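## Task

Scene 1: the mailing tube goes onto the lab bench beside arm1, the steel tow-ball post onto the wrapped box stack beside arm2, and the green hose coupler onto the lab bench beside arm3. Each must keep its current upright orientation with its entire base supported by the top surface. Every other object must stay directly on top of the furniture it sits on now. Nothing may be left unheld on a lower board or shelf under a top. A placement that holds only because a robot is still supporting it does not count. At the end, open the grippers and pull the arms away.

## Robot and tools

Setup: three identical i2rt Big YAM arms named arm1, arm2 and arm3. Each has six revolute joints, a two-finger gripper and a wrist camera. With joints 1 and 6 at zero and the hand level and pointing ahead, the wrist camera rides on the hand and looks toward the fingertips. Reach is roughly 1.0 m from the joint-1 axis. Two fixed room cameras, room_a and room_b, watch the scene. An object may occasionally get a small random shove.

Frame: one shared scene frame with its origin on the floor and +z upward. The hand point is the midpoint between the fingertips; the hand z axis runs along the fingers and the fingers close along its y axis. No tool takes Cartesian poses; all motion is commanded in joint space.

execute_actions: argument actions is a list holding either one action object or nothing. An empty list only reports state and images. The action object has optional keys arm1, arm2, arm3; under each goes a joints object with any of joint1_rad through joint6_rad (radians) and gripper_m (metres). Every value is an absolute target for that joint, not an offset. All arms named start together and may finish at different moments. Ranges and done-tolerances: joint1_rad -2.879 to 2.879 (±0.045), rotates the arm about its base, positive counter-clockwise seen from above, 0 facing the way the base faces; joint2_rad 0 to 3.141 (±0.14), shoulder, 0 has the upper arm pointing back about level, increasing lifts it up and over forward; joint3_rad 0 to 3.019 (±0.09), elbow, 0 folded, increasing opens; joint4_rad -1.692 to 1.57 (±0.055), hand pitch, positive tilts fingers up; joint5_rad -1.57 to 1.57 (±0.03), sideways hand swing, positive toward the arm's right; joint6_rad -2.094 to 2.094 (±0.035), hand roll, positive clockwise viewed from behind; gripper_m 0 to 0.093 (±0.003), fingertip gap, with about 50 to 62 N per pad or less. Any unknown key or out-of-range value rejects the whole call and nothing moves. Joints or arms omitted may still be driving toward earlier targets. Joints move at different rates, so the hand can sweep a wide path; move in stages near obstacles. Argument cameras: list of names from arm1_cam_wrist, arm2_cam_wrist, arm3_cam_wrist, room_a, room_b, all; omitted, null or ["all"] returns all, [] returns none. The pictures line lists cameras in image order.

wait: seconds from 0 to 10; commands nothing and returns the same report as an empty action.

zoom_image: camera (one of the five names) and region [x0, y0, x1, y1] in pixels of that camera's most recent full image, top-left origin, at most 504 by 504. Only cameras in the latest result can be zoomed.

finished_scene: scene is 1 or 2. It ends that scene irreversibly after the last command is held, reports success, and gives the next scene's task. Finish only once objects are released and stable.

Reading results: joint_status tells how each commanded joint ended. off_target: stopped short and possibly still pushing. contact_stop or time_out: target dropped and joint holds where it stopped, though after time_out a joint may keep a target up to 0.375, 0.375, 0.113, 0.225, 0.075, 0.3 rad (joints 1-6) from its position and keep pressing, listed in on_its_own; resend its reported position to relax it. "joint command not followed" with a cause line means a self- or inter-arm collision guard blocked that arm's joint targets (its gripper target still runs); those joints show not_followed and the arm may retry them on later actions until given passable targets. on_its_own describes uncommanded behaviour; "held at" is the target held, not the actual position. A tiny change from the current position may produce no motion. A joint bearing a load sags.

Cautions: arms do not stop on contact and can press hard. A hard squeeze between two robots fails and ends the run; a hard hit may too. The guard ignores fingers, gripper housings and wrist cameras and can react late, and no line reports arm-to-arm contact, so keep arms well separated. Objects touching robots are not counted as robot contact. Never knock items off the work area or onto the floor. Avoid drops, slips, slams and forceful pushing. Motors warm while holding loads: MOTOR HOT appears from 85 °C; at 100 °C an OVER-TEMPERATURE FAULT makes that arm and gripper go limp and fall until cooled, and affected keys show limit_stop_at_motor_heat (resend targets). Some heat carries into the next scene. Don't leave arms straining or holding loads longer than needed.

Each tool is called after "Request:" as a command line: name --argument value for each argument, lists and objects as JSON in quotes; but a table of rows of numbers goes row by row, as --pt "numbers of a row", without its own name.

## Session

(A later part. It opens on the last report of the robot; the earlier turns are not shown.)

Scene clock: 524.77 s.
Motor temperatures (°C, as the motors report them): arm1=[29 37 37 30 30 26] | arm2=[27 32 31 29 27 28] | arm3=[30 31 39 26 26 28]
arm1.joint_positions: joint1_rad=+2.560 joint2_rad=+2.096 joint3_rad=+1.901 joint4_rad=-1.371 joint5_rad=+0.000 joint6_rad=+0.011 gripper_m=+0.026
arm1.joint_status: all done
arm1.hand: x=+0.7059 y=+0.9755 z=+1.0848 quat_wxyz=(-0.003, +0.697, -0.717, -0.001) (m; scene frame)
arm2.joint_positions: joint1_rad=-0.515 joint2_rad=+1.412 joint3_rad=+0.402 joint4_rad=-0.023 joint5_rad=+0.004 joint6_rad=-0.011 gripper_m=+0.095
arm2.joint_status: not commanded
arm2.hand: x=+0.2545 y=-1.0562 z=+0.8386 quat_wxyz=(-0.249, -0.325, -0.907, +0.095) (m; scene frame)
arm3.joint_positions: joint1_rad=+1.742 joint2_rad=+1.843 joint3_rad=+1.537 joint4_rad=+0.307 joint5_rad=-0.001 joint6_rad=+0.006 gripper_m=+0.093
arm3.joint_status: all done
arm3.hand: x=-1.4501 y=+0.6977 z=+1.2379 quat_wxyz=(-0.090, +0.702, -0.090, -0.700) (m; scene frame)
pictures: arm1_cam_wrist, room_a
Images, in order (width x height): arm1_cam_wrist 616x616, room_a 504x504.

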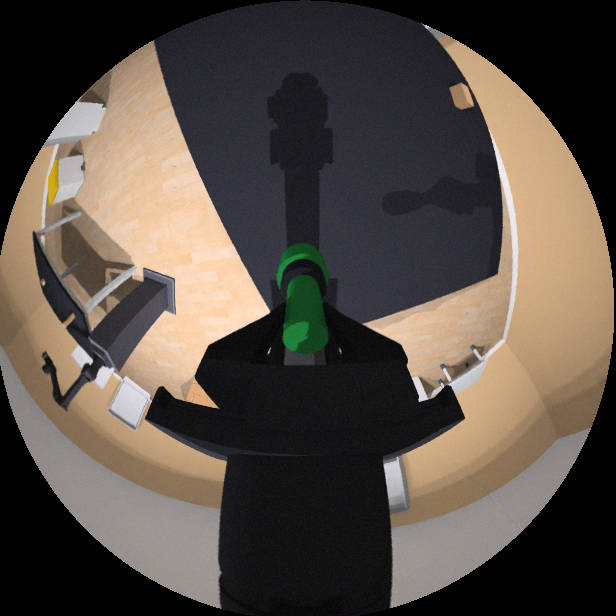

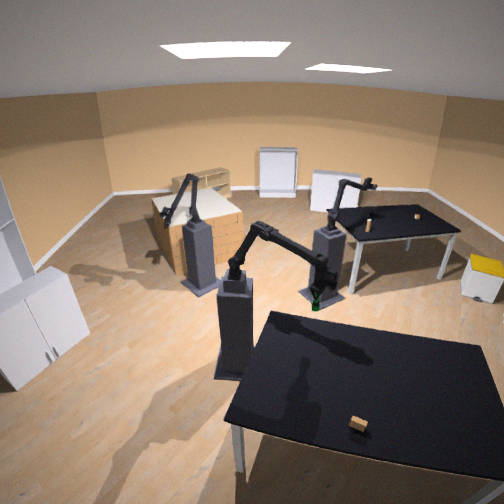

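Request:
execute_actions --actions '[{"arm1": {"joints": {"joint1_rad": -1.734, "joint6_rad": -2.05}}, "arm3": {"joints": {"joint1_rad": -1.628, "joint2_rad": 1.948, "joint3_rad": 1.277, "joint4_rad": 0.40}}}]'

Scene clock: 537.77 s.
Motor temperatures (°C, as the motors report them): arm1=[29 37 37 30 30 26] | arm2=[27 32 31 29 27 28] | arm3=[30 31 40 26 26 28]
arm1.joint_positions: joint1_rad=-1.735 joint2_rad=+2.098 joint3_rad=+1.901 joint4_rad=-1.371 joint5_rad=+0.001 joint6_rad=-2.038 gripper_m=+0.026
arm1.joint_status: all done
arm1.hand: x=+0.0980 y=+0.0782 z=+1.0822 quat_wxyz=(+0.000, -0.345, -0.939, +0.000) (m; scene frame)
arm2.joint_positions: joint1_rad=-0.515 joint2_rad=+1.412 joint3_rad=+0.402 joint4_rad=-0.023 joint5_rad=+0.004 joint6_rad=-0.011 gripper_m=+0.095
arm2.joint_status: not commanded
arm2.hand: x=+0.2545 y=-1.0562 z=+0.8386 quat_wxyz=(-0.249, -0.325, -0.907, +0.095) (m; scene frame)
arm3.joint_positions: joint1_rad=-1.634 joint2_rad=+1.968 joint3_rad=+1.274 joint4_rad=+0.386 joint5_rad=+0.002 joint6_rad=+0.006 gripper_m=+0.093
arm3.joint_status: all done
arm3.hand: x=-0.0064 y=+0.1383 z=+1.0152 quat_wxyz=(-0.574, -0.200, -0.781, +0.140) (m; scene frame)
pictures: arm1_cam_wrist, arm2_cam_wrist, arm3_cam_wrist, room_a, room_b
Images, in order (width x height): arm1_cam_wrist 616x616, arm2_cam_wrist 616x616, arm3_cam_wrist 616x616, room_a 504x504, room_b 504x504.

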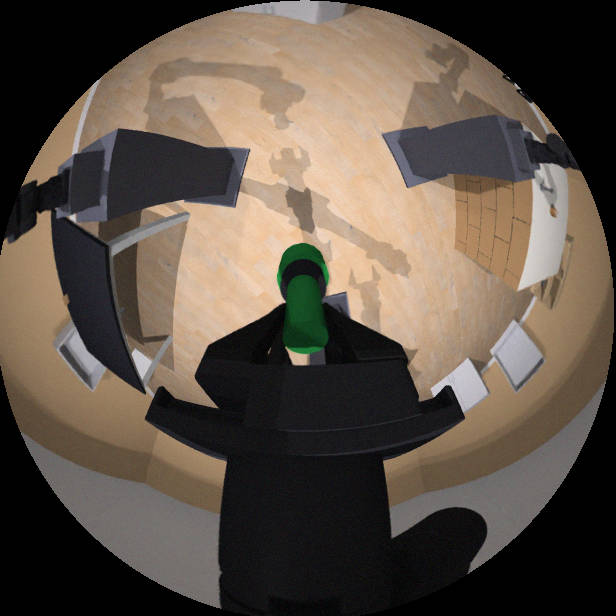

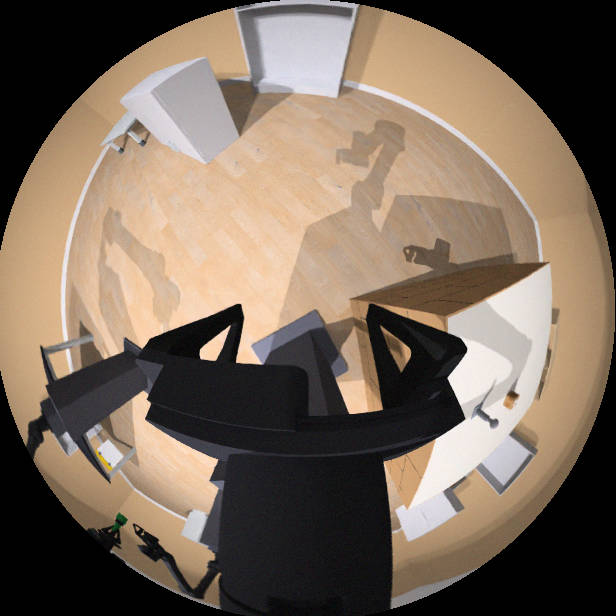

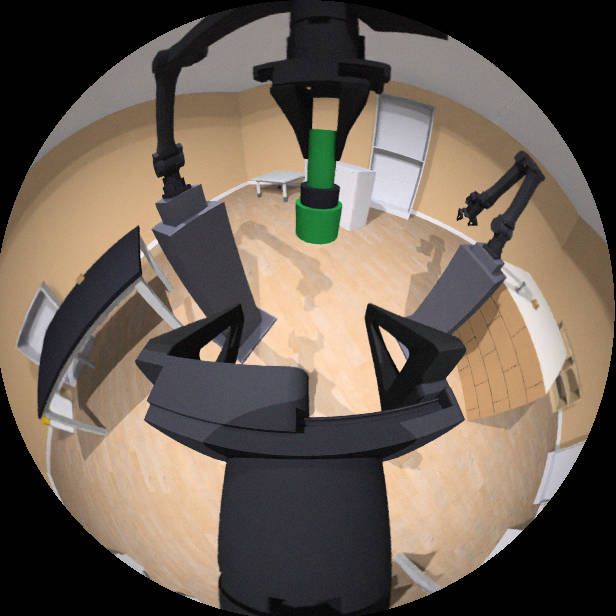

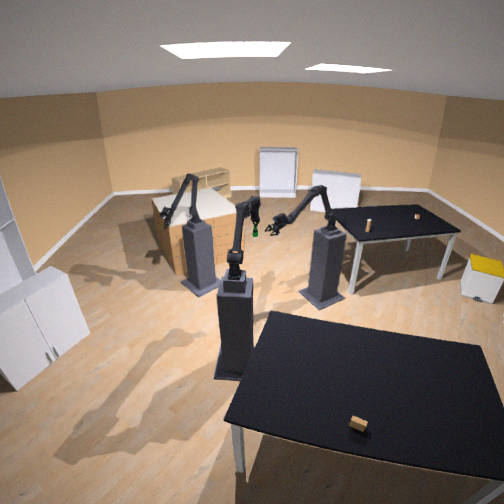

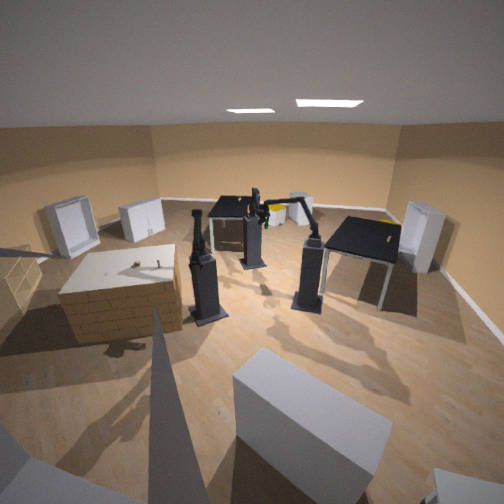

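Request:
zoom_image --camera "arm3_cam_wrist" --region '[230, 50, 410, 260]'

Request:
zoom_image --camera "room_a" --region '[225, 180, 325, 260]'

Region (230, 50, 410, 260) of arm3_cam_wrist's 616x616 image, scaled by 2.400, with more detail than that image has; it fills the left 432 columns of this view, and the rest is white.

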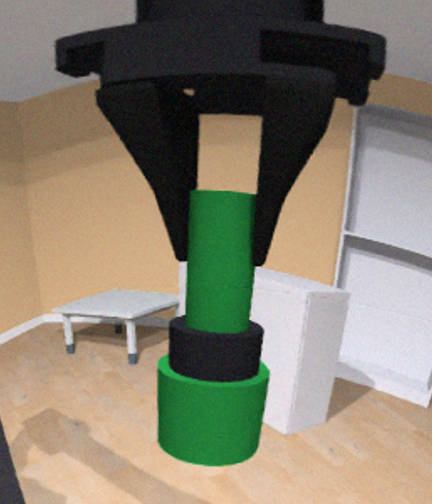

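Region (225, 180, 325, 260) of room_a's 504x504 image, scaled by 5.040, with more detail than that image has; it fills the top 403 rows of this view, and the rest is white.

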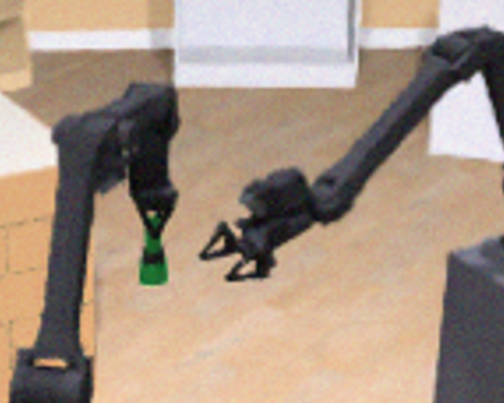

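Request:
execute_actions --actions '[{"arm3": {"joints": {"joint1_rad": -1.66, "joint2_rad": 2.13, "joint3_rad": 1.577, "joint4_rad": 0.27}}}]' --cameras '["arm3_cam_wrist", "room_a", "room_b"]'

Scene clock: 590.40 s.
Motor temperatures (°C, as the motors report them): arm1=[29 38 38 30 30 26] | arm2=[27 32 31 29 26 28] | arm3=[30 32 40 26 26 28]
arm1.joint_positions: joint1_rad=-1.735 joint2_rad=+2.098 joint3_rad=+1.901 joint4_rad=-1.371 joint5_rad=+0.001 joint6_rad=-2.038 gripper_m=+0.026
arm1.joint_status: not commanded
arm1.hand: x=+0.0980 y=+0.0782 z=+1.0822 quat_wxyz=(+0.000, -0.345, -0.939, +0.000) (m; scene frame)
arm2.joint_positions: joint1_rad=-0.515 joint2_rad=+1.412 joint3_rad=+0.402 joint4_rad=-0.023 joint5_rad=+0.004 joint6_rad=-0.011 gripper_m=+0.095
arm2.joint_status: not commanded
arm2.hand: x=+0.2545 y=-1.0562 z=+0.8386 quat_wxyz=(-0.249, -0.325, -0.907, +0.095) (m; scene frame)
arm3.joint_positions: joint1_rad=-1.656 joint2_rad=+2.137 joint3_rad=+1.529 joint4_rad=+0.282 joint5_rad=+0.002 joint6_rad=+0.006 gripper_m=+0.093
arm3.joint_status: all done
arm3.hand: x=+0.0466 y=+0.0898 z=+0.9968 quat_wxyz=(-0.566, -0.210, -0.784, +0.144) (m; scene frame)
pictures: arm3_cam_wrist, room_a, room_b
Images, in order (width x height): arm3_cam_wrist 616x616, room_a 504x504, room_b 504x504.

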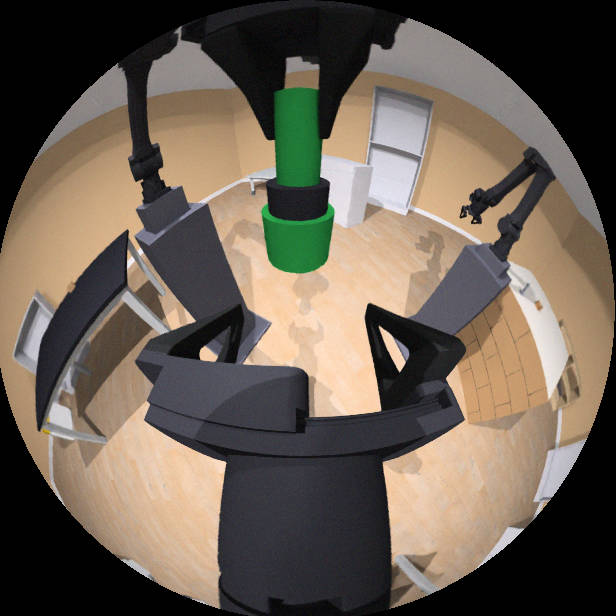

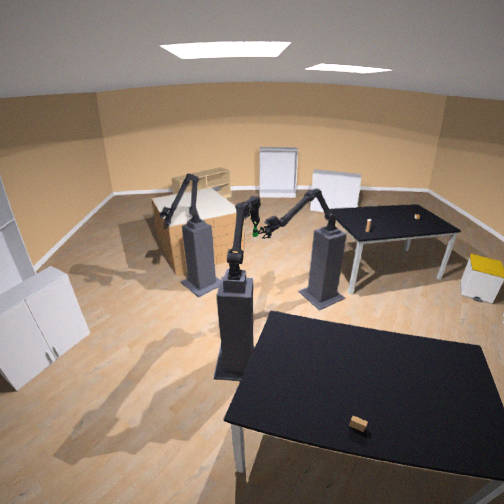

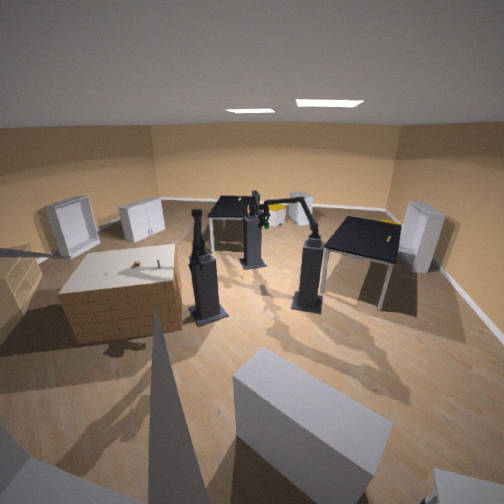

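Request:
execute_actions --actions '[{"arm3": {"joints": {"joint2_rad": 2.229, "joint3_rad": 1.825, "joint4_rad": 0.113, "joint5_rad": -0.035}}}]' --cameras '["arm1_cam_wrist", "arm3_cam_wrist", "room_a", "room_b"]'

Scene clock: 632.07 s.
Motor temperatures (°C, as the motors report them): arm1=[29 38 39 30 30 26] | arm2=[27 32 31 29 26 28] | arm3=[30 33 44 26 26 28]
arm1.joint_positions: joint1_rad=-1.735 joint2_rad=+2.098 joint3_rad=+1.901 joint4_rad=-1.371 joint5_rad=+0.001 joint6_rad=-2.038 gripper_m=+0.026
arm1.joint_status: not commanded
arm1.hand: x=+0.0980 y=+0.0782 z=+1.0822 quat_wxyz=(+0.000, -0.345, -0.939, +0.000) (m; scene frame)
arm2.joint_positions: joint1_rad=-0.515 joint2_rad=+1.412 joint3_rad=+0.402 joint4_rad=-0.023 joint5_rad=+0.004 joint6_rad=-0.011 gripper_m=+0.095
arm2.joint_status: not commanded
arm2.hand: x=+0.2545 y=-1.0562 z=+0.8386 quat_wxyz=(-0.249, -0.325, -0.907, +0.095) (m; scene frame)
arm3.joint_positions: joint1_rad=-1.656 joint2_rad=+2.225 joint3_rad=+1.778 joint4_rad=+0.127 joint5_rad=-0.032 joint6_rad=+0.006 gripper_m=+0.093
arm3.joint_status: all done
arm3.hand: x=+0.0974 y=+0.0677 z=+1.0274 quat_wxyz=(-0.571, -0.200, -0.785, +0.131) (m; scene frame)
pictures: arm1_cam_wrist, arm3_cam_wrist, room_a, room_b
Images, in order (width x height): arm1_cam_wrist 616x616, arm3_cam_wrist 616x616, room_a 504x504, room_b 504x504.

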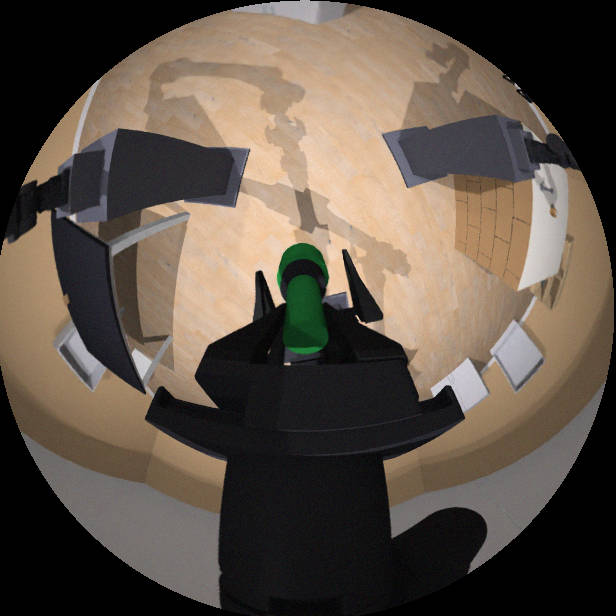

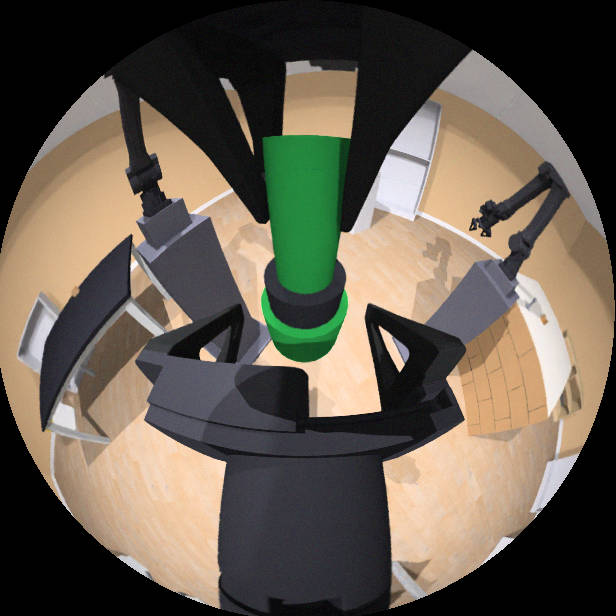

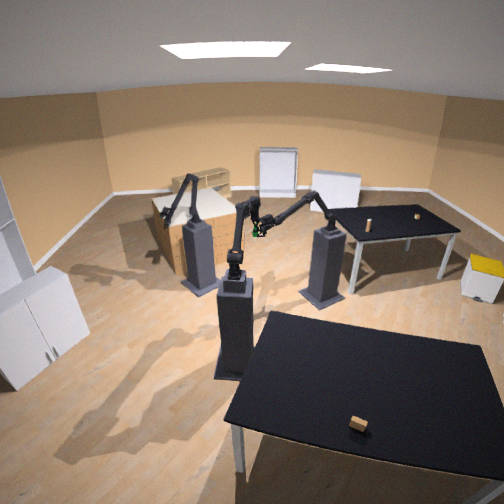

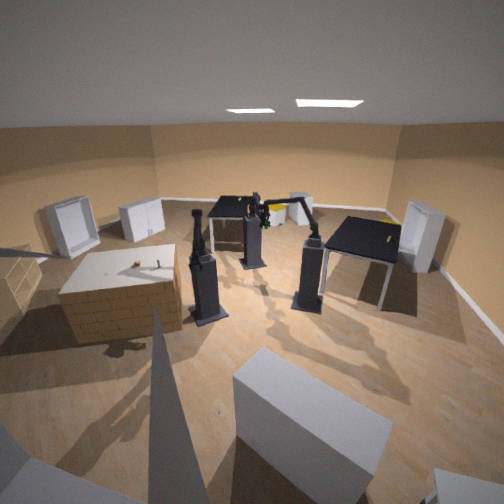

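Request:
zoom_image --camera "room_a" --region '[230, 190, 300, 250]'

Request:
zoom_image --camera "room_b" --region '[235, 185, 305, 245]'

Request:
zoom_image --camera "arm1_cam_wrist" --region '[228, 220, 398, 370]'

Request:
zoom_image --camera "arm3_cam_wrist" --region '[200, 200, 410, 400]'

Region (230, 190, 300, 250) of room_a's 504x504 image, scaled by 7.200, with more detail than that image has; it fills the top 432 rows of this view, and the rest is white.

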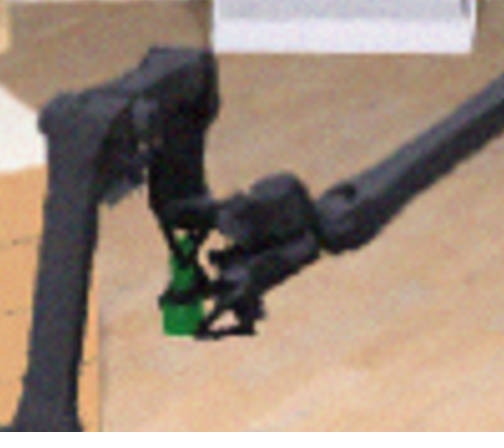

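Region (235, 185, 305, 245) of room_b's 504x504 image, scaled by 7.200, with more detail than that image has; it fills the top 432 rows of this view, and the rest is white.

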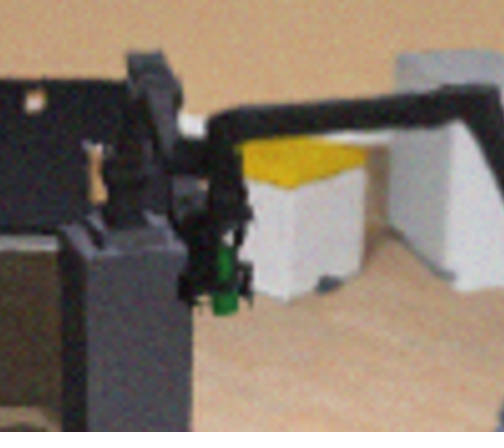

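Region (228, 220, 398, 370) of arm1_cam_wrist's 616x616 image, scaled by 2.965, with more detail than that image has; it fills the top 445 rows of this view, and the rest is white.

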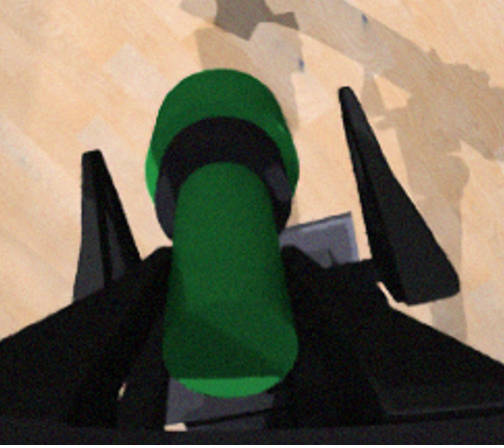

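Region (200, 200, 410, 400) of arm3_cam_wrist's 616x616 image, scaled by 2.400, with more detail than that image has; it fills the top 480 rows of this view, and the rest is white.

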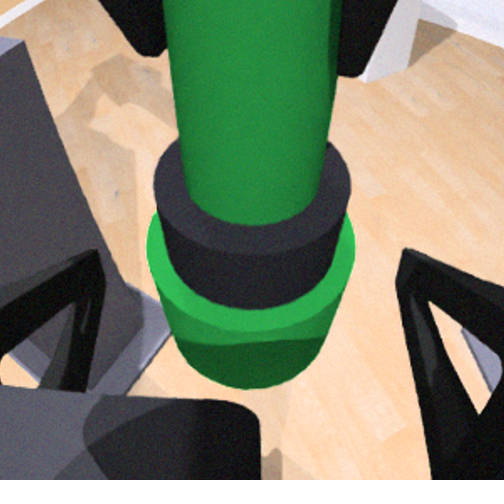

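Request:
execute_actions --actions '[{"arm3": {"joints": {"gripper_m": 0.0}}}]' --cameras '["arm3_cam_wrist"]'

Scene clock: 645.97 s.
Motor temperatures (°C, as the motors report them): arm1=[29 39 39 30 30 26] | arm2=[27 32 31 29 26 28] | arm3=[30 33 45 26 26 28]
arm1.joint_positions: joint1_rad=-1.735 joint2_rad=+2.098 joint3_rad=+1.901 joint4_rad=-1.371 joint5_rad=+0.001 joint6_rad=-2.038 gripper_m=+0.026
arm1.joint_status: not commanded
arm1.hand: x=+0.0980 y=+0.0782 z=+1.0822 quat_wxyz=(+0.000, -0.345, -0.939, +0.000) (m; scene frame)
arm2.joint_positions: joint1_rad=-0.515 joint2_rad=+1.412 joint3_rad=+0.402 joint4_rad=-0.023 joint5_rad=+0.004 joint6_rad=-0.011 gripper_m=+0.095
arm2.joint_status: not commanded
arm2.hand: x=+0.2545 y=-1.0562 z=+0.8386 quat_wxyz=(-0.249, -0.325, -0.907, +0.095) (m; scene frame)
arm3.joint_positions: joint1_rad=-1.656 joint2_rad=+2.225 joint3_rad=+1.778 joint4_rad=+0.126 joint5_rad=-0.033 joint6_rad=+0.006 gripper_m=+0.048
arm3.joint_status: gripper_m off_target (ended at +0.048, target +0.000)
arm3.hand: x=+0.0974 y=+0.0678 z=+1.0273 quat_wxyz=(-0.571, -0.200, -0.785, +0.131) (m; scene frame)
pictures: arm3_cam_wrist
Images, in order (width x height): arm3_cam_wrist 616x616.

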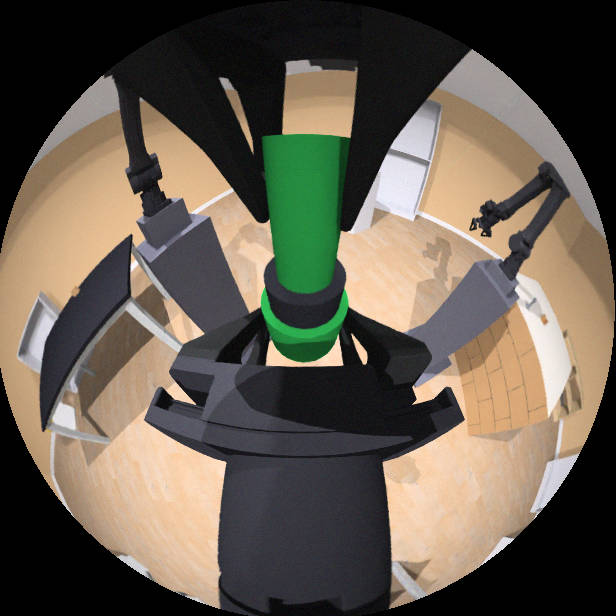

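Request:
execute_actions --actions '[{"arm1": {"joints": {"gripper_m": 0.055}}}]' --cameras '[]'

Request:
execute_actions --actions '[{"arm1": {"joints": {"joint2_rad": 1.9}}}]' --cameras '["arm3_cam_wrist", "room_a"]'

Scene clock: 653.67 s.
Motor temperatures (°C, as the motors report them): arm1=[29 39 39 30 30 26] | arm2=[27 32 31 29 26 28] | arm3=[30 33 45 26 26 28]
arm1.joint_positions: joint1_rad=-1.735 joint2_rad=+2.098 joint3_rad=+1.901 joint4_rad=-1.371 joint5_rad=+0.001 joint6_rad=-2.038 gripper_m=+0.055
arm1.joint_status: all done
arm1.hand: x=+0.0980 y=+0.0782 z=+1.0822 quat_wxyz=(+0.000, -0.345, -0.939, +0.000) (m; scene frame)
arm2.joint_positions: joint1_rad=-0.515 joint2_rad=+1.412 joint3_rad=+0.402 joint4_rad=-0.023 joint5_rad=+0.004 joint6_rad=-0.011 gripper_m=+0.095
arm2.joint_status: not commanded
arm2.hand: x=+0.2545 y=-1.0562 z=+0.8386 quat_wxyz=(-0.249, -0.325, -0.907, +0.095) (m; scene frame)
arm3.joint_positions: joint1_rad=-1.656 joint2_rad=+2.226 joint3_rad=+1.778 joint4_rad=+0.121 joint5_rad=-0.033 joint6_rad=+0.006 gripper_m=+0.048
arm3.joint_status: not commanded
arm3.hand: x=+0.0971 y=+0.0681 z=+1.0254 quat_wxyz=(-0.569, -0.200, -0.787, +0.130) (m; scene frame)
pictures: none
No camera images: the call's "cameras" was empty. Leave "cameras" out to get every camera's image.

Scene clock: 655.00 s.
Motor temperatures (°C, as the motors report them): arm1=[29 39 39 30 30 26] | arm2=[27 32 31 29 26 28] | arm3=[30 33 45 26 26 28]
arm1.joint_positions: joint1_rad=-1.735 joint2_rad=+1.885 joint3_rad=+1.901 joint4_rad=-1.372 joint5_rad=+0.001 joint6_rad=-2.038 gripper_m=+0.055
arm1.joint_status: all done
arm1.hand: x=+0.1055 y=+0.0816 z=+1.2152 quat_wxyz=(+0.078, -0.343, -0.933, +0.073) (m; scene frame)
arm2.joint_positions: joint1_rad=-0.515 joint2_rad=+1.412 joint3_rad=+0.402 joint4_rad=-0.023 joint5_rad=+0.004 joint6_rad=-0.011 gripper_m=+0.095
arm2.joint_status: not commanded
arm2.hand: x=+0.2545 y=-1.0562 z=+0.8386 quat_wxyz=(-0.249, -0.325, -0.907, +0.095) (m; scene frame)
arm3.joint_positions: joint1_rad=-1.656 joint2_rad=+2.226 joint3_rad=+1.778 joint4_rad=+0.121 joint5_rad=-0.033 joint6_rad=+0.006 gripper_m=+0.048
arm3.joint_status: not commanded
arm3.hand: x=+0.0971 y=+0.0681 z=+1.0254 quat_wxyz=(-0.569, -0.200, -0.787, +0.130) (m; scene frame)
pictures: arm3_cam_wrist, room_a
Images, in order (width x height): arm3_cam_wrist 616x616, room_a 504x504.

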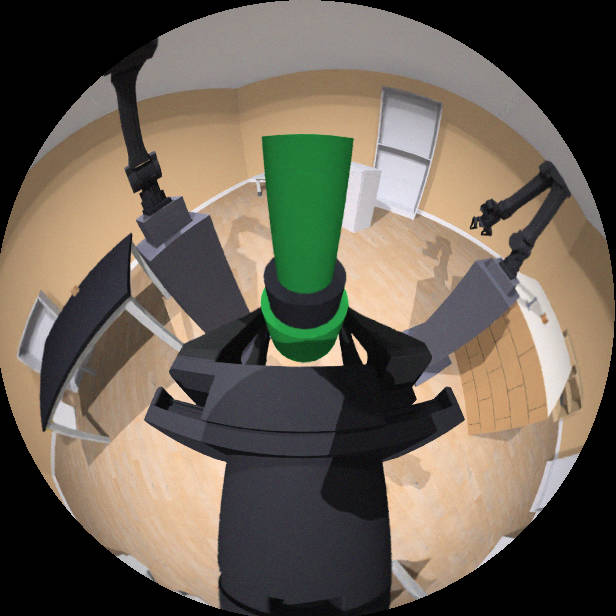

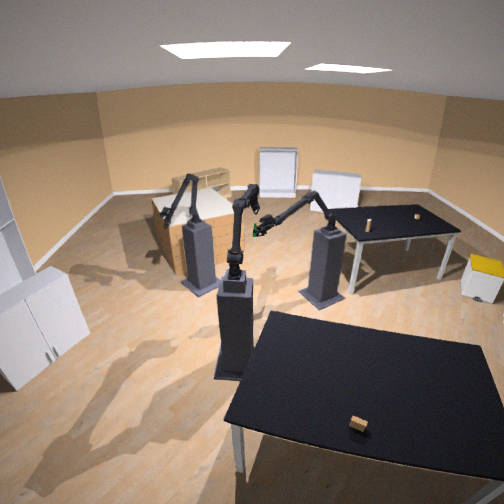

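Request:
execute_actions --actions '[{"arm1": {"joints": {"joint2_rad": 1.6, "joint6_rad": 0, "gripper_m": 0.093}}, "arm3": {"joints": {"joint1_rad": 1.75, "joint2_rad": 2.083, "joint3_rad": 1.225, "joint4_rad": 0.56}}}]' --cameras '["arm3_cam_wrist", "room_a"]'

Scene clock: 692.00 s.
Motor temperatures (°C, as the motors report them): arm1=[29 38 40 30 30 26] | arm2=[27 32 31 29 26 28] | arm3=[30 33 45 26 26 28]
arm1.joint_positions: joint1_rad=-1.735 joint2_rad=+1.600 joint3_rad=+1.905 joint4_rad=-1.372 joint5_rad=+0.001 joint6_rad=-0.012 gripper_m=+0.093
arm1.joint_status: all done
arm1.hand: x=+0.1549 y=+0.1027 z=+1.3860 quat_wxyz=(-0.048, -0.948, -0.198, +0.244) (m; scene frame)
arm2.joint_positions: joint1_rad=-0.515 joint2_rad=+1.412 joint3_rad=+0.402 joint4_rad=-0.023 joint5_rad=+0.004 joint6_rad=-0.011 gripper_m=+0.095
arm2.joint_status: not commanded
arm2.hand: x=+0.2545 y=-1.0562 z=+0.8386 quat_wxyz=(-0.249, -0.325, -0.907, +0.095) (m; scene frame)
arm3.joint_positions: joint1_rad=+1.754 joint2_rad=+2.106 joint3_rad=+1.226 joint4_rad=+0.531 joint5_rad=-0.037 joint6_rad=+0.005 gripper_m=+0.048
arm3.joint_status: all done
arm3.hand: x=-1.4025 y=+0.6714 z=+0.9192 quat_wxyz=(-0.055, +0.815, -0.090, -0.570) (m; scene frame)
pictures: arm3_cam_wrist, room_a
Images, in order (width x height): arm3_cam_wrist 616x616, room_a 504x504.

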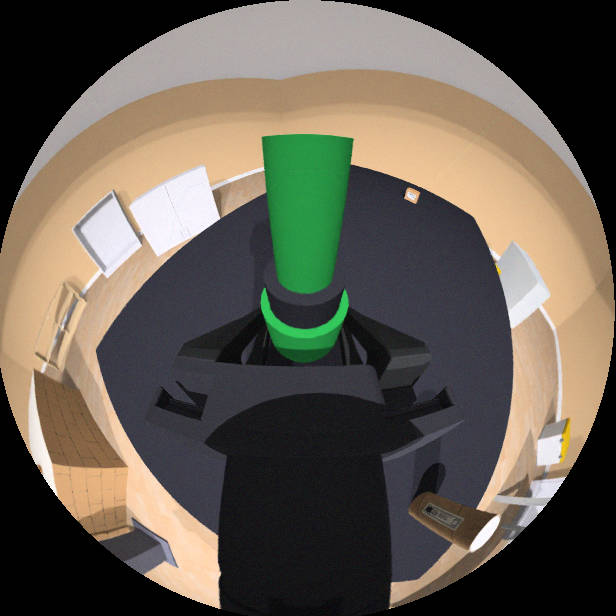

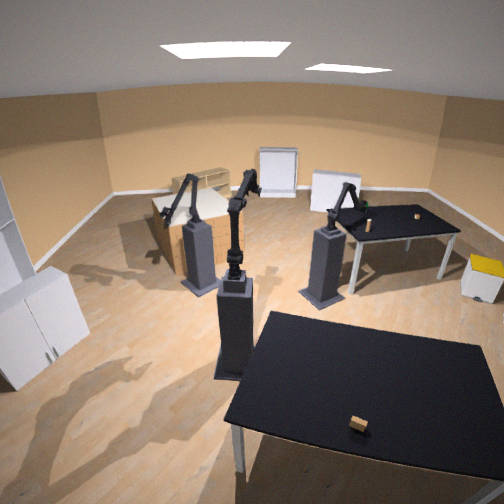

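Request:
execute_actions --actions '[{"arm1": {"joints": {"joint1_rad": -2.624, "joint2_rad": 2.205, "joint3_rad": 1.215, "joint4_rad": 0.70}}, "arm3": {"joints": {"joint2_rad": 2.285, "joint4_rad": 0.775}}}]' --cameras '["arm1_cam_wrist", "arm3_cam_wrist", "room_a"]'

Scene clock: 732.13 s.
Motor temperatures (°C, as the motors report them): arm1=[29 37 40 30 30 26] | arm2=[27 32 31 29 26 28] | arm3=[30 33 41 26 26 28]
arm1.joint_positions: joint1_rad=-2.625 joint2_rad=+2.193 joint3_rad=+1.193 joint4_rad=+0.682 joint5_rad=+0.002 joint6_rad=-0.009 gripper_m=+0.093
arm1.joint_status: all done
arm1.hand: x=+0.0436 y=+0.6771 z=+0.9791 quat_wxyz=(+0.146, -0.787, +0.194, +0.567) (m; scene frame)
arm2.joint_positions: joint1_rad=-0.515 joint2_rad=+1.412 joint3_rad=+0.402 joint4_rad=-0.023 joint5_rad=+0.004 joint6_rad=-0.011 gripper_m=+0.095
arm2.joint_status: not commanded
arm2.hand: x=+0.2545 y=-1.0562 z=+0.8386 quat_wxyz=(-0.249, -0.325, -0.907, +0.095) (m; scene frame)
arm3.joint_positions: joint1_rad=+1.754 joint2_rad=+2.315 joint3_rad=+1.212 joint4_rad=+0.744 joint5_rad=-0.037 joint6_rad=+0.005 gripper_m=+0.048
arm3.joint_status: all done
arm3.hand: x=-1.3854 y=+0.6678 z=+0.8119 quat_wxyz=(-0.055, +0.818, -0.090, -0.566) (m; scene frame)
pictures: arm1_cam_wrist, arm3_cam_wrist, room_a
Images, in order (width x height): arm1_cam_wrist 616x616, arm3_cam_wrist 616x616, room_a 504x504.

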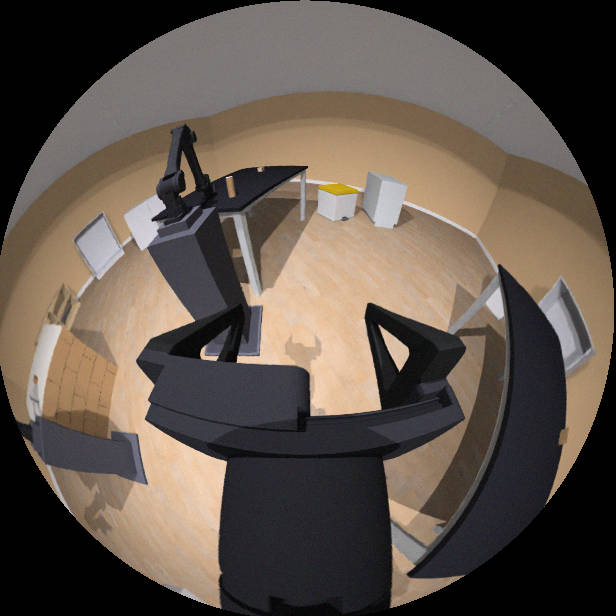

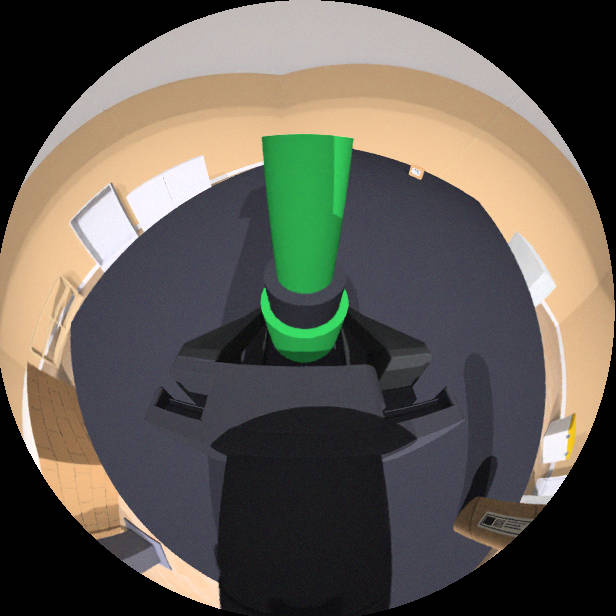

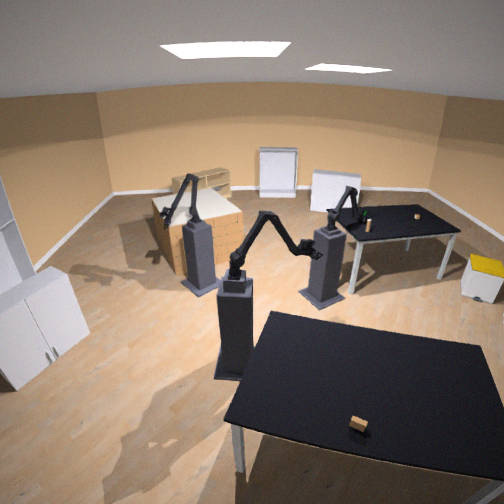

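Request:
zoom_image --camera "room_a" --region '[335, 185, 395, 240]'

Request:
zoom_image --camera "arm3_cam_wrist" --region '[200, 230, 410, 400]'

Region (335, 185, 395, 240) of room_a's 504x504 image, scaled by 8.400, with more detail than that image has; it fills the top 462 rows of this view, and the rest is white.

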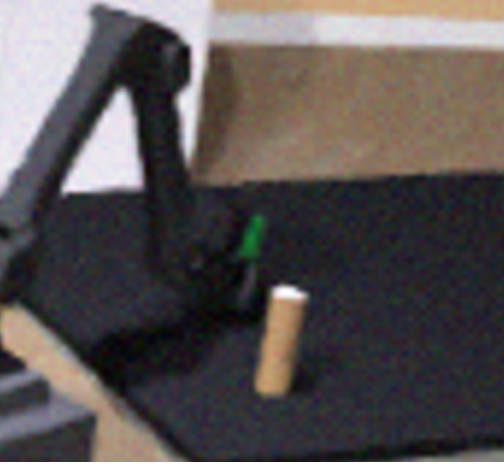

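Region (200, 230, 410, 400) of arm3_cam_wrist's 616x616 image, scaled by 2.400, with more detail than that image has; it fills the top 408 rows of this view, and the rest is white.

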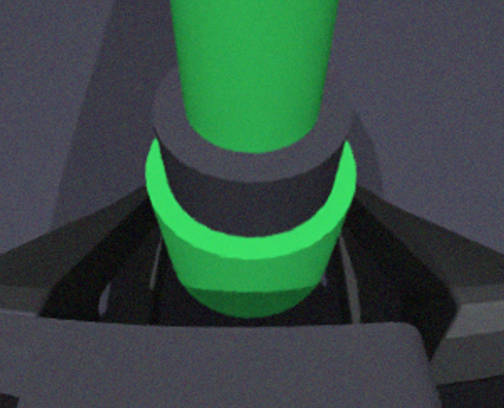

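Request:
execute_actions --actions '[{"arm3": {"joints": {"joint2_rad": 2.325, "joint4_rad": 0.85}}}]' --cameras '["arm3_cam_wrist"]'

Scene clock: 760.27 s.
Motor temperatures (°C, as the motors report them): arm1=[29 38 38 30 30 26] | arm2=[27 32 31 29 26 28] | arm3=[30 33 41 26 26 28]
arm1.joint_positions: joint1_rad=-2.625 joint2_rad=+2.193 joint3_rad=+1.193 joint4_rad=+0.682 joint5_rad=+0.002 joint6_rad=-0.009 gripper_m=+0.093
arm1.joint_status: not commanded
arm1.hand: x=+0.0436 y=+0.6771 z=+0.9791 quat_wxyz=(+0.146, -0.787, +0.194, +0.567) (m; scene frame)
arm2.joint_positions: joint1_rad=-0.515 joint2_rad=+1.412 joint3_rad=+0.402 joint4_rad=-0.023 joint5_rad=+0.004 joint6_rad=-0.011 gripper_m=+0.095
arm2.joint_status: not commanded
arm2.hand: x=+0.2545 y=-1.0562 z=+0.8386 quat_wxyz=(-0.249, -0.325, -0.907, +0.095) (m; scene frame)
arm3.joint_positions: joint1_rad=+1.754 joint2_rad=+2.315 joint3_rad=+1.212 joint4_rad=+0.817 joint5_rad=-0.037 joint6_rad=+0.005 gripper_m=+0.048
arm3.joint_status: all done
arm3.hand: x=-1.3909 y=+0.6691 z=+0.8287 quat_wxyz=(-0.059, +0.797, -0.087, -0.595) (m; scene frame)
pictures: arm3_cam_wrist
Images, in order (width x height): arm3_cam_wrist 616x616.

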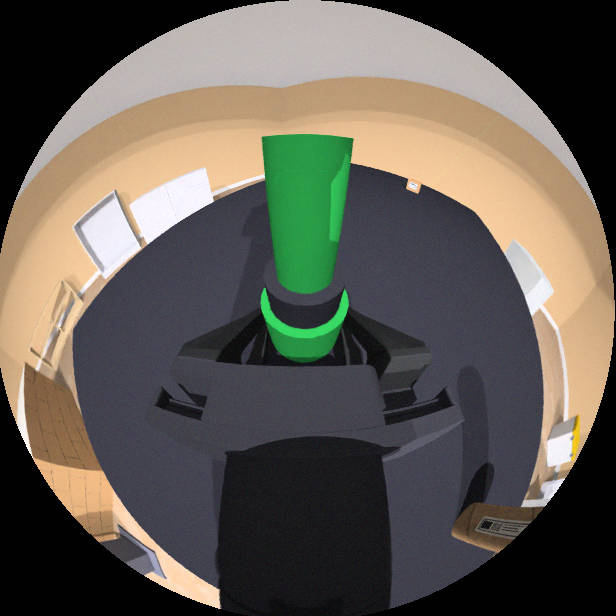

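Request:
execute_actions --actions '[{"arm3": {"joints": {"joint2_rad": 2.362}}}]' --cameras '["arm3_cam_wrist"]'

Scene clock: 765.13 s.
Motor temperatures (°C, as the motors report them): arm1=[29 38 38 30 30 26] | arm2=[27 32 31 29 26 28] | arm3=[30 33 41 26 26 28]
arm1.joint_positions: joint1_rad=-2.625 joint2_rad=+2.193 joint3_rad=+1.193 joint4_rad=+0.682 joint5_rad=+0.002 joint6_rad=-0.009 gripper_m=+0.093
arm1.joint_status: not commanded
arm1.hand: x=+0.0436 y=+0.6771 z=+0.9791 quat_wxyz=(+0.146, -0.787, +0.194, +0.567) (m; scene frame)
arm2.joint_positions: joint1_rad=-0.515 joint2_rad=+1.412 joint3_rad=+0.402 joint4_rad=-0.023 joint5_rad=+0.004 joint6_rad=-0.011 gripper_m=+0.095
arm2.joint_status: not commanded
arm2.hand: x=+0.2545 y=-1.0562 z=+0.8386 quat_wxyz=(-0.249, -0.325, -0.907, +0.095) (m; scene frame)
arm3.joint_positions: joint1_rad=+1.754 joint2_rad=+2.363 joint3_rad=+1.212 joint4_rad=+0.826 joint5_rad=-0.037 joint6_rad=+0.004 gripper_m=+0.048
arm3.joint_status: all done
arm3.hand: x=-1.3825 y=+0.6672 z=+0.7970 quat_wxyz=(-0.057, +0.808, -0.088, -0.579) (m; scene frame)
pictures: arm3_cam_wrist
Images, in order (width x height): arm3_cam_wrist 616x616.

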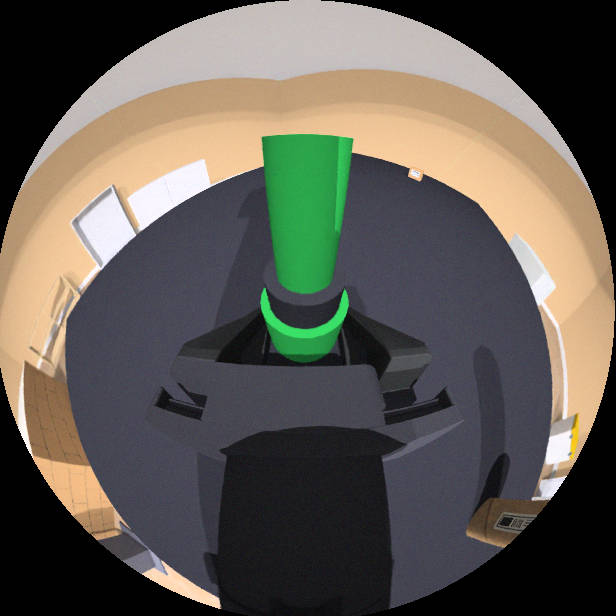

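Request:
execute_actions --actions '[{"arm3": {"joints": {"gripper_m": 0.093}}}]' --cameras '["arm3_cam_wrist"]'

Scene clock: 769.13 s.
Motor temperatures (°C, as the motors report them): arm1=[29 38 38 30 30 26] | arm2=[27 32 31 29 26 28] | arm3=[30 33 40 26 26 28]
arm1.joint_positions: joint1_rad=-2.625 joint2_rad=+2.193 joint3_rad=+1.193 joint4_rad=+0.682 joint5_rad=+0.002 joint6_rad=-0.009 gripper_m=+0.093
arm1.joint_status: not commanded
arm1.hand: x=+0.0436 y=+0.6771 z=+0.9791 quat_wxyz=(+0.146, -0.787, +0.194, +0.567) (m; scene frame)
arm2.joint_positions: joint1_rad=-0.515 joint2_rad=+1.412 joint3_rad=+0.402 joint4_rad=-0.023 joint5_rad=+0.004 joint6_rad=-0.011 gripper_m=+0.095
arm2.joint_status: not commanded
arm2.hand: x=+0.2545 y=-1.0562 z=+0.8386 quat_wxyz=(-0.249, -0.325, -0.907, +0.095) (m; scene frame)
arm3.joint_positions: joint1_rad=+1.754 joint2_rad=+2.363 joint3_rad=+1.212 joint4_rad=+0.827 joint5_rad=-0.037 joint6_rad=+0.004 gripper_m=+0.093
arm3.joint_status: all done
arm3.hand: x=-1.3826 y=+0.6672 z=+0.7973 quat_wxyz=(-0.057, +0.808, -0.088, -0.580) (m; scene frame)
pictures: arm3_cam_wrist
Images, in order (width x height): arm3_cam_wrist 616x616.

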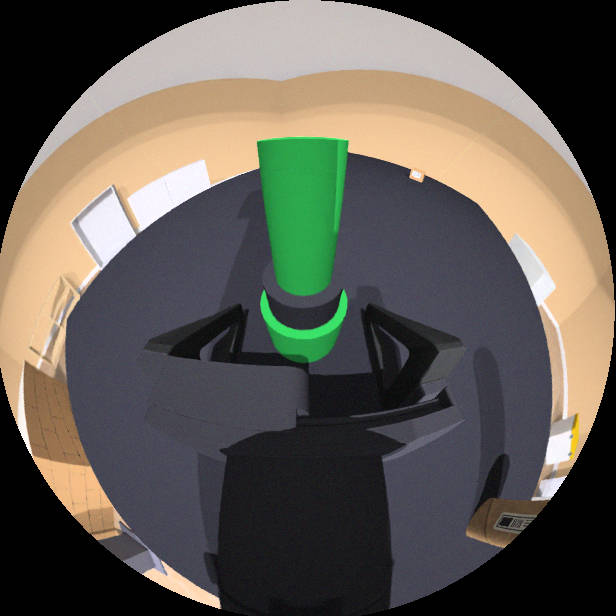

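Request:
execute_actions --actions '[{"arm3": {"joints": {"joint2_rad": 1.845, "joint3_rad": 1.05}}}]' --cameras '[]'

Request:
execute_actions --actions '[{"arm3": {"joints": {"joint1_rad": 1.411, "joint3_rad": 1.44, "joint4_rad": -1.16, "joint5_rad": 0}}}]' --cameras '["arm3_cam_wrist", "room_a"]'

Scene clock: 796.83 s.
Motor temperatures (°C, as the motors report them): arm1=[29 38 38 30 30 26] | arm2=[27 32 31 29 26 28] | arm3=[30 33 40 26 26 28]
arm1.joint_positions: joint1_rad=-2.625 joint2_rad=+2.193 joint3_rad=+1.193 joint4_rad=+0.682 joint5_rad=+0.002 joint6_rad=-0.009 gripper_m=+0.093
arm1.joint_status: not commanded
arm1.hand: x=+0.0436 y=+0.6771 z=+0.9791 quat_wxyz=(+0.146, -0.787, +0.194, +0.567) (m; scene frame)
arm2.joint_positions: joint1_rad=-0.515 joint2_rad=+1.412 joint3_rad=+0.402 joint4_rad=-0.023 joint5_rad=+0.004 joint6_rad=-0.011 gripper_m=+0.095
arm2.joint_status: not commanded
arm2.hand: x=+0.2545 y=-1.0562 z=+0.8386 quat_wxyz=(-0.249, -0.325, -0.907, +0.095) (m; scene frame)
arm3.joint_positions: joint1_rad=+1.754 joint2_rad=+1.838 joint3_rad=+1.042 joint4_rad=+0.842 joint5_rad=-0.037 joint6_rad=+0.004 gripper_m=+0.093
arm3.joint_status: all done
arm3.hand: x=-1.3572 y=+0.6592 z=+1.0925 quat_wxyz=(-0.076, +0.688, -0.070, -0.718) (m; scene frame)
pictures: none
No camera images: the call's "cameras" was empty. Leave "cameras" out to get every camera's image.

Scene clock: 798.87 s.
Motor temperatures (°C, as the motors report them): arm1=[29 38 38 30 30 26] | arm2=[27 32 31 29 26 28] | arm3=[30 33 41 26 26 28]
arm1.joint_positions: joint1_rad=-2.625 joint2_rad=+2.193 joint3_rad=+1.193 joint4_rad=+0.682 joint5_rad=+0.002 joint6_rad=-0.009 gripper_m=+0.093
arm1.joint_status: not commanded
arm1.hand: x=+0.0436 y=+0.6771 z=+0.9791 quat_wxyz=(+0.146, -0.787, +0.194, +0.567) (m; scene frame)
arm2.joint_positions: joint1_rad=-0.515 joint2_rad=+1.412 joint3_rad=+0.402 joint4_rad=-0.023 joint5_rad=+0.004 joint6_rad=-0.011 gripper_m=+0.095
arm2.joint_status: not commanded
arm2.hand: x=+0.2545 y=-1.0562 z=+0.8386 quat_wxyz=(-0.249, -0.325, -0.907, +0.095) (m; scene frame)
arm3.joint_positions: joint1_rad=+1.417 joint2_rad=+1.834 joint3_rad=+1.408 joint4_rad=-1.147 joint5_rad=+0.001 joint6_rad=+0.004 gripper_m=+0.093
arm3.joint_status: all done
arm3.hand: x=-1.1209 y=+0.7898 z=+0.9527 quat_wxyz=(-0.003, +0.958, -0.288, +0.003) (m; scene frame)
pictures: arm3_cam_wrist, room_a
Images, in order (width x height): arm3_cam_wrist 616x616, room_a 504x504.

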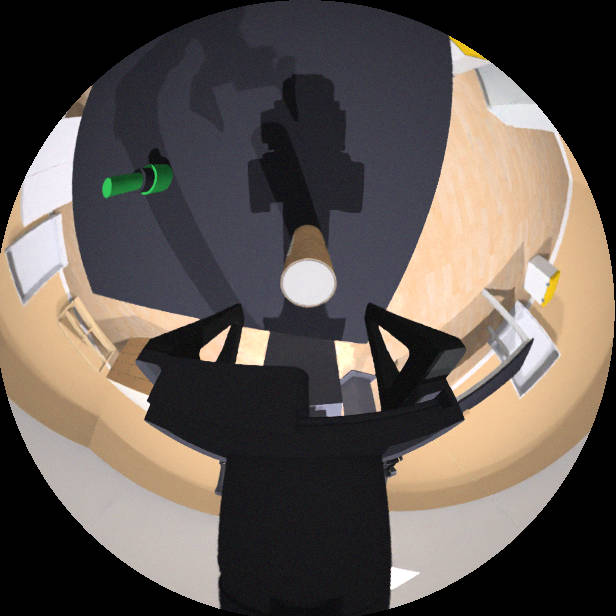

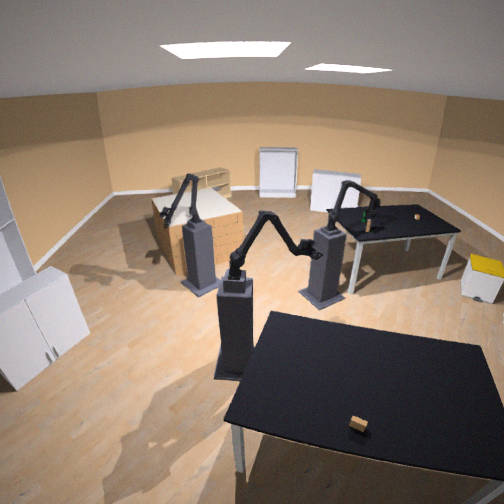

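Request:
execute_actions --actions '[{"arm3": {"joints": {"joint2_rad": 1.908, "joint3_rad": 1.355, "joint4_rad": -1.003}}}]' --cameras '["arm3_cam_wrist"]'

Scene clock: 810.53 s.
Motor temperatures (°C, as the motors report them): arm1=[29 38 38 30 30 26] | arm2=[27 32 31 29 26 28] | arm3=[30 33 42 26 26 28]
arm1.joint_positions: joint1_rad=-2.625 joint2_rad=+2.193 joint3_rad=+1.193 joint4_rad=+0.682 joint5_rad=+0.002 joint6_rad=-0.009 gripper_m=+0.093
arm1.joint_status: not commanded
arm1.hand: x=+0.0436 y=+0.6771 z=+0.9791 quat_wxyz=(+0.146, -0.787, +0.194, +0.567) (m; scene frame)
arm2.joint_positions: joint1_rad=-0.515 joint2_rad=+1.412 joint3_rad=+0.402 joint4_rad=-0.023 joint5_rad=+0.004 joint6_rad=-0.011 gripper_m=+0.095
arm2.joint_status: not commanded
arm2.hand: x=+0.2545 y=-1.0562 z=+0.8386 quat_wxyz=(-0.249, -0.325, -0.907, +0.095) (m; scene frame)
arm3.joint_positions: joint1_rad=+1.417 joint2_rad=+1.912 joint3_rad=+1.355 joint4_rad=-1.017 joint5_rad=+0.001 joint6_rad=+0.004 gripper_m=+0.093
arm3.joint_status: all done
arm3.hand: x=-1.1229 y=+0.7916 z=+0.8951 quat_wxyz=(-0.003, +0.958, -0.288, +0.003) (m; scene frame)
pictures: arm3_cam_wrist
Images, in order (width x height): arm3_cam_wrist 616x616.

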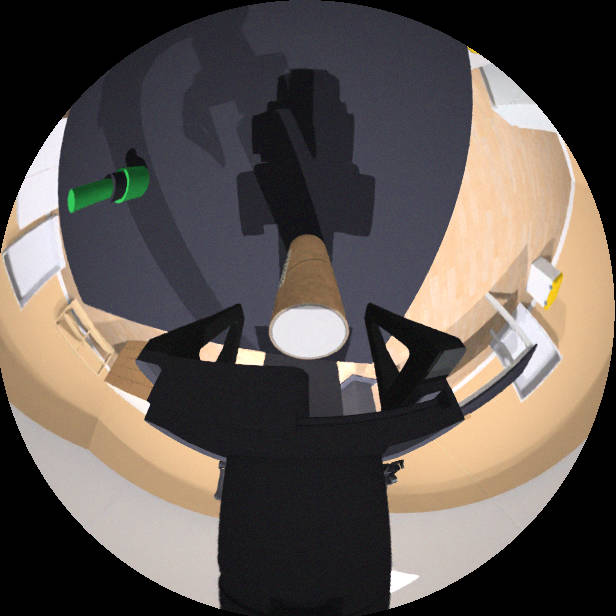

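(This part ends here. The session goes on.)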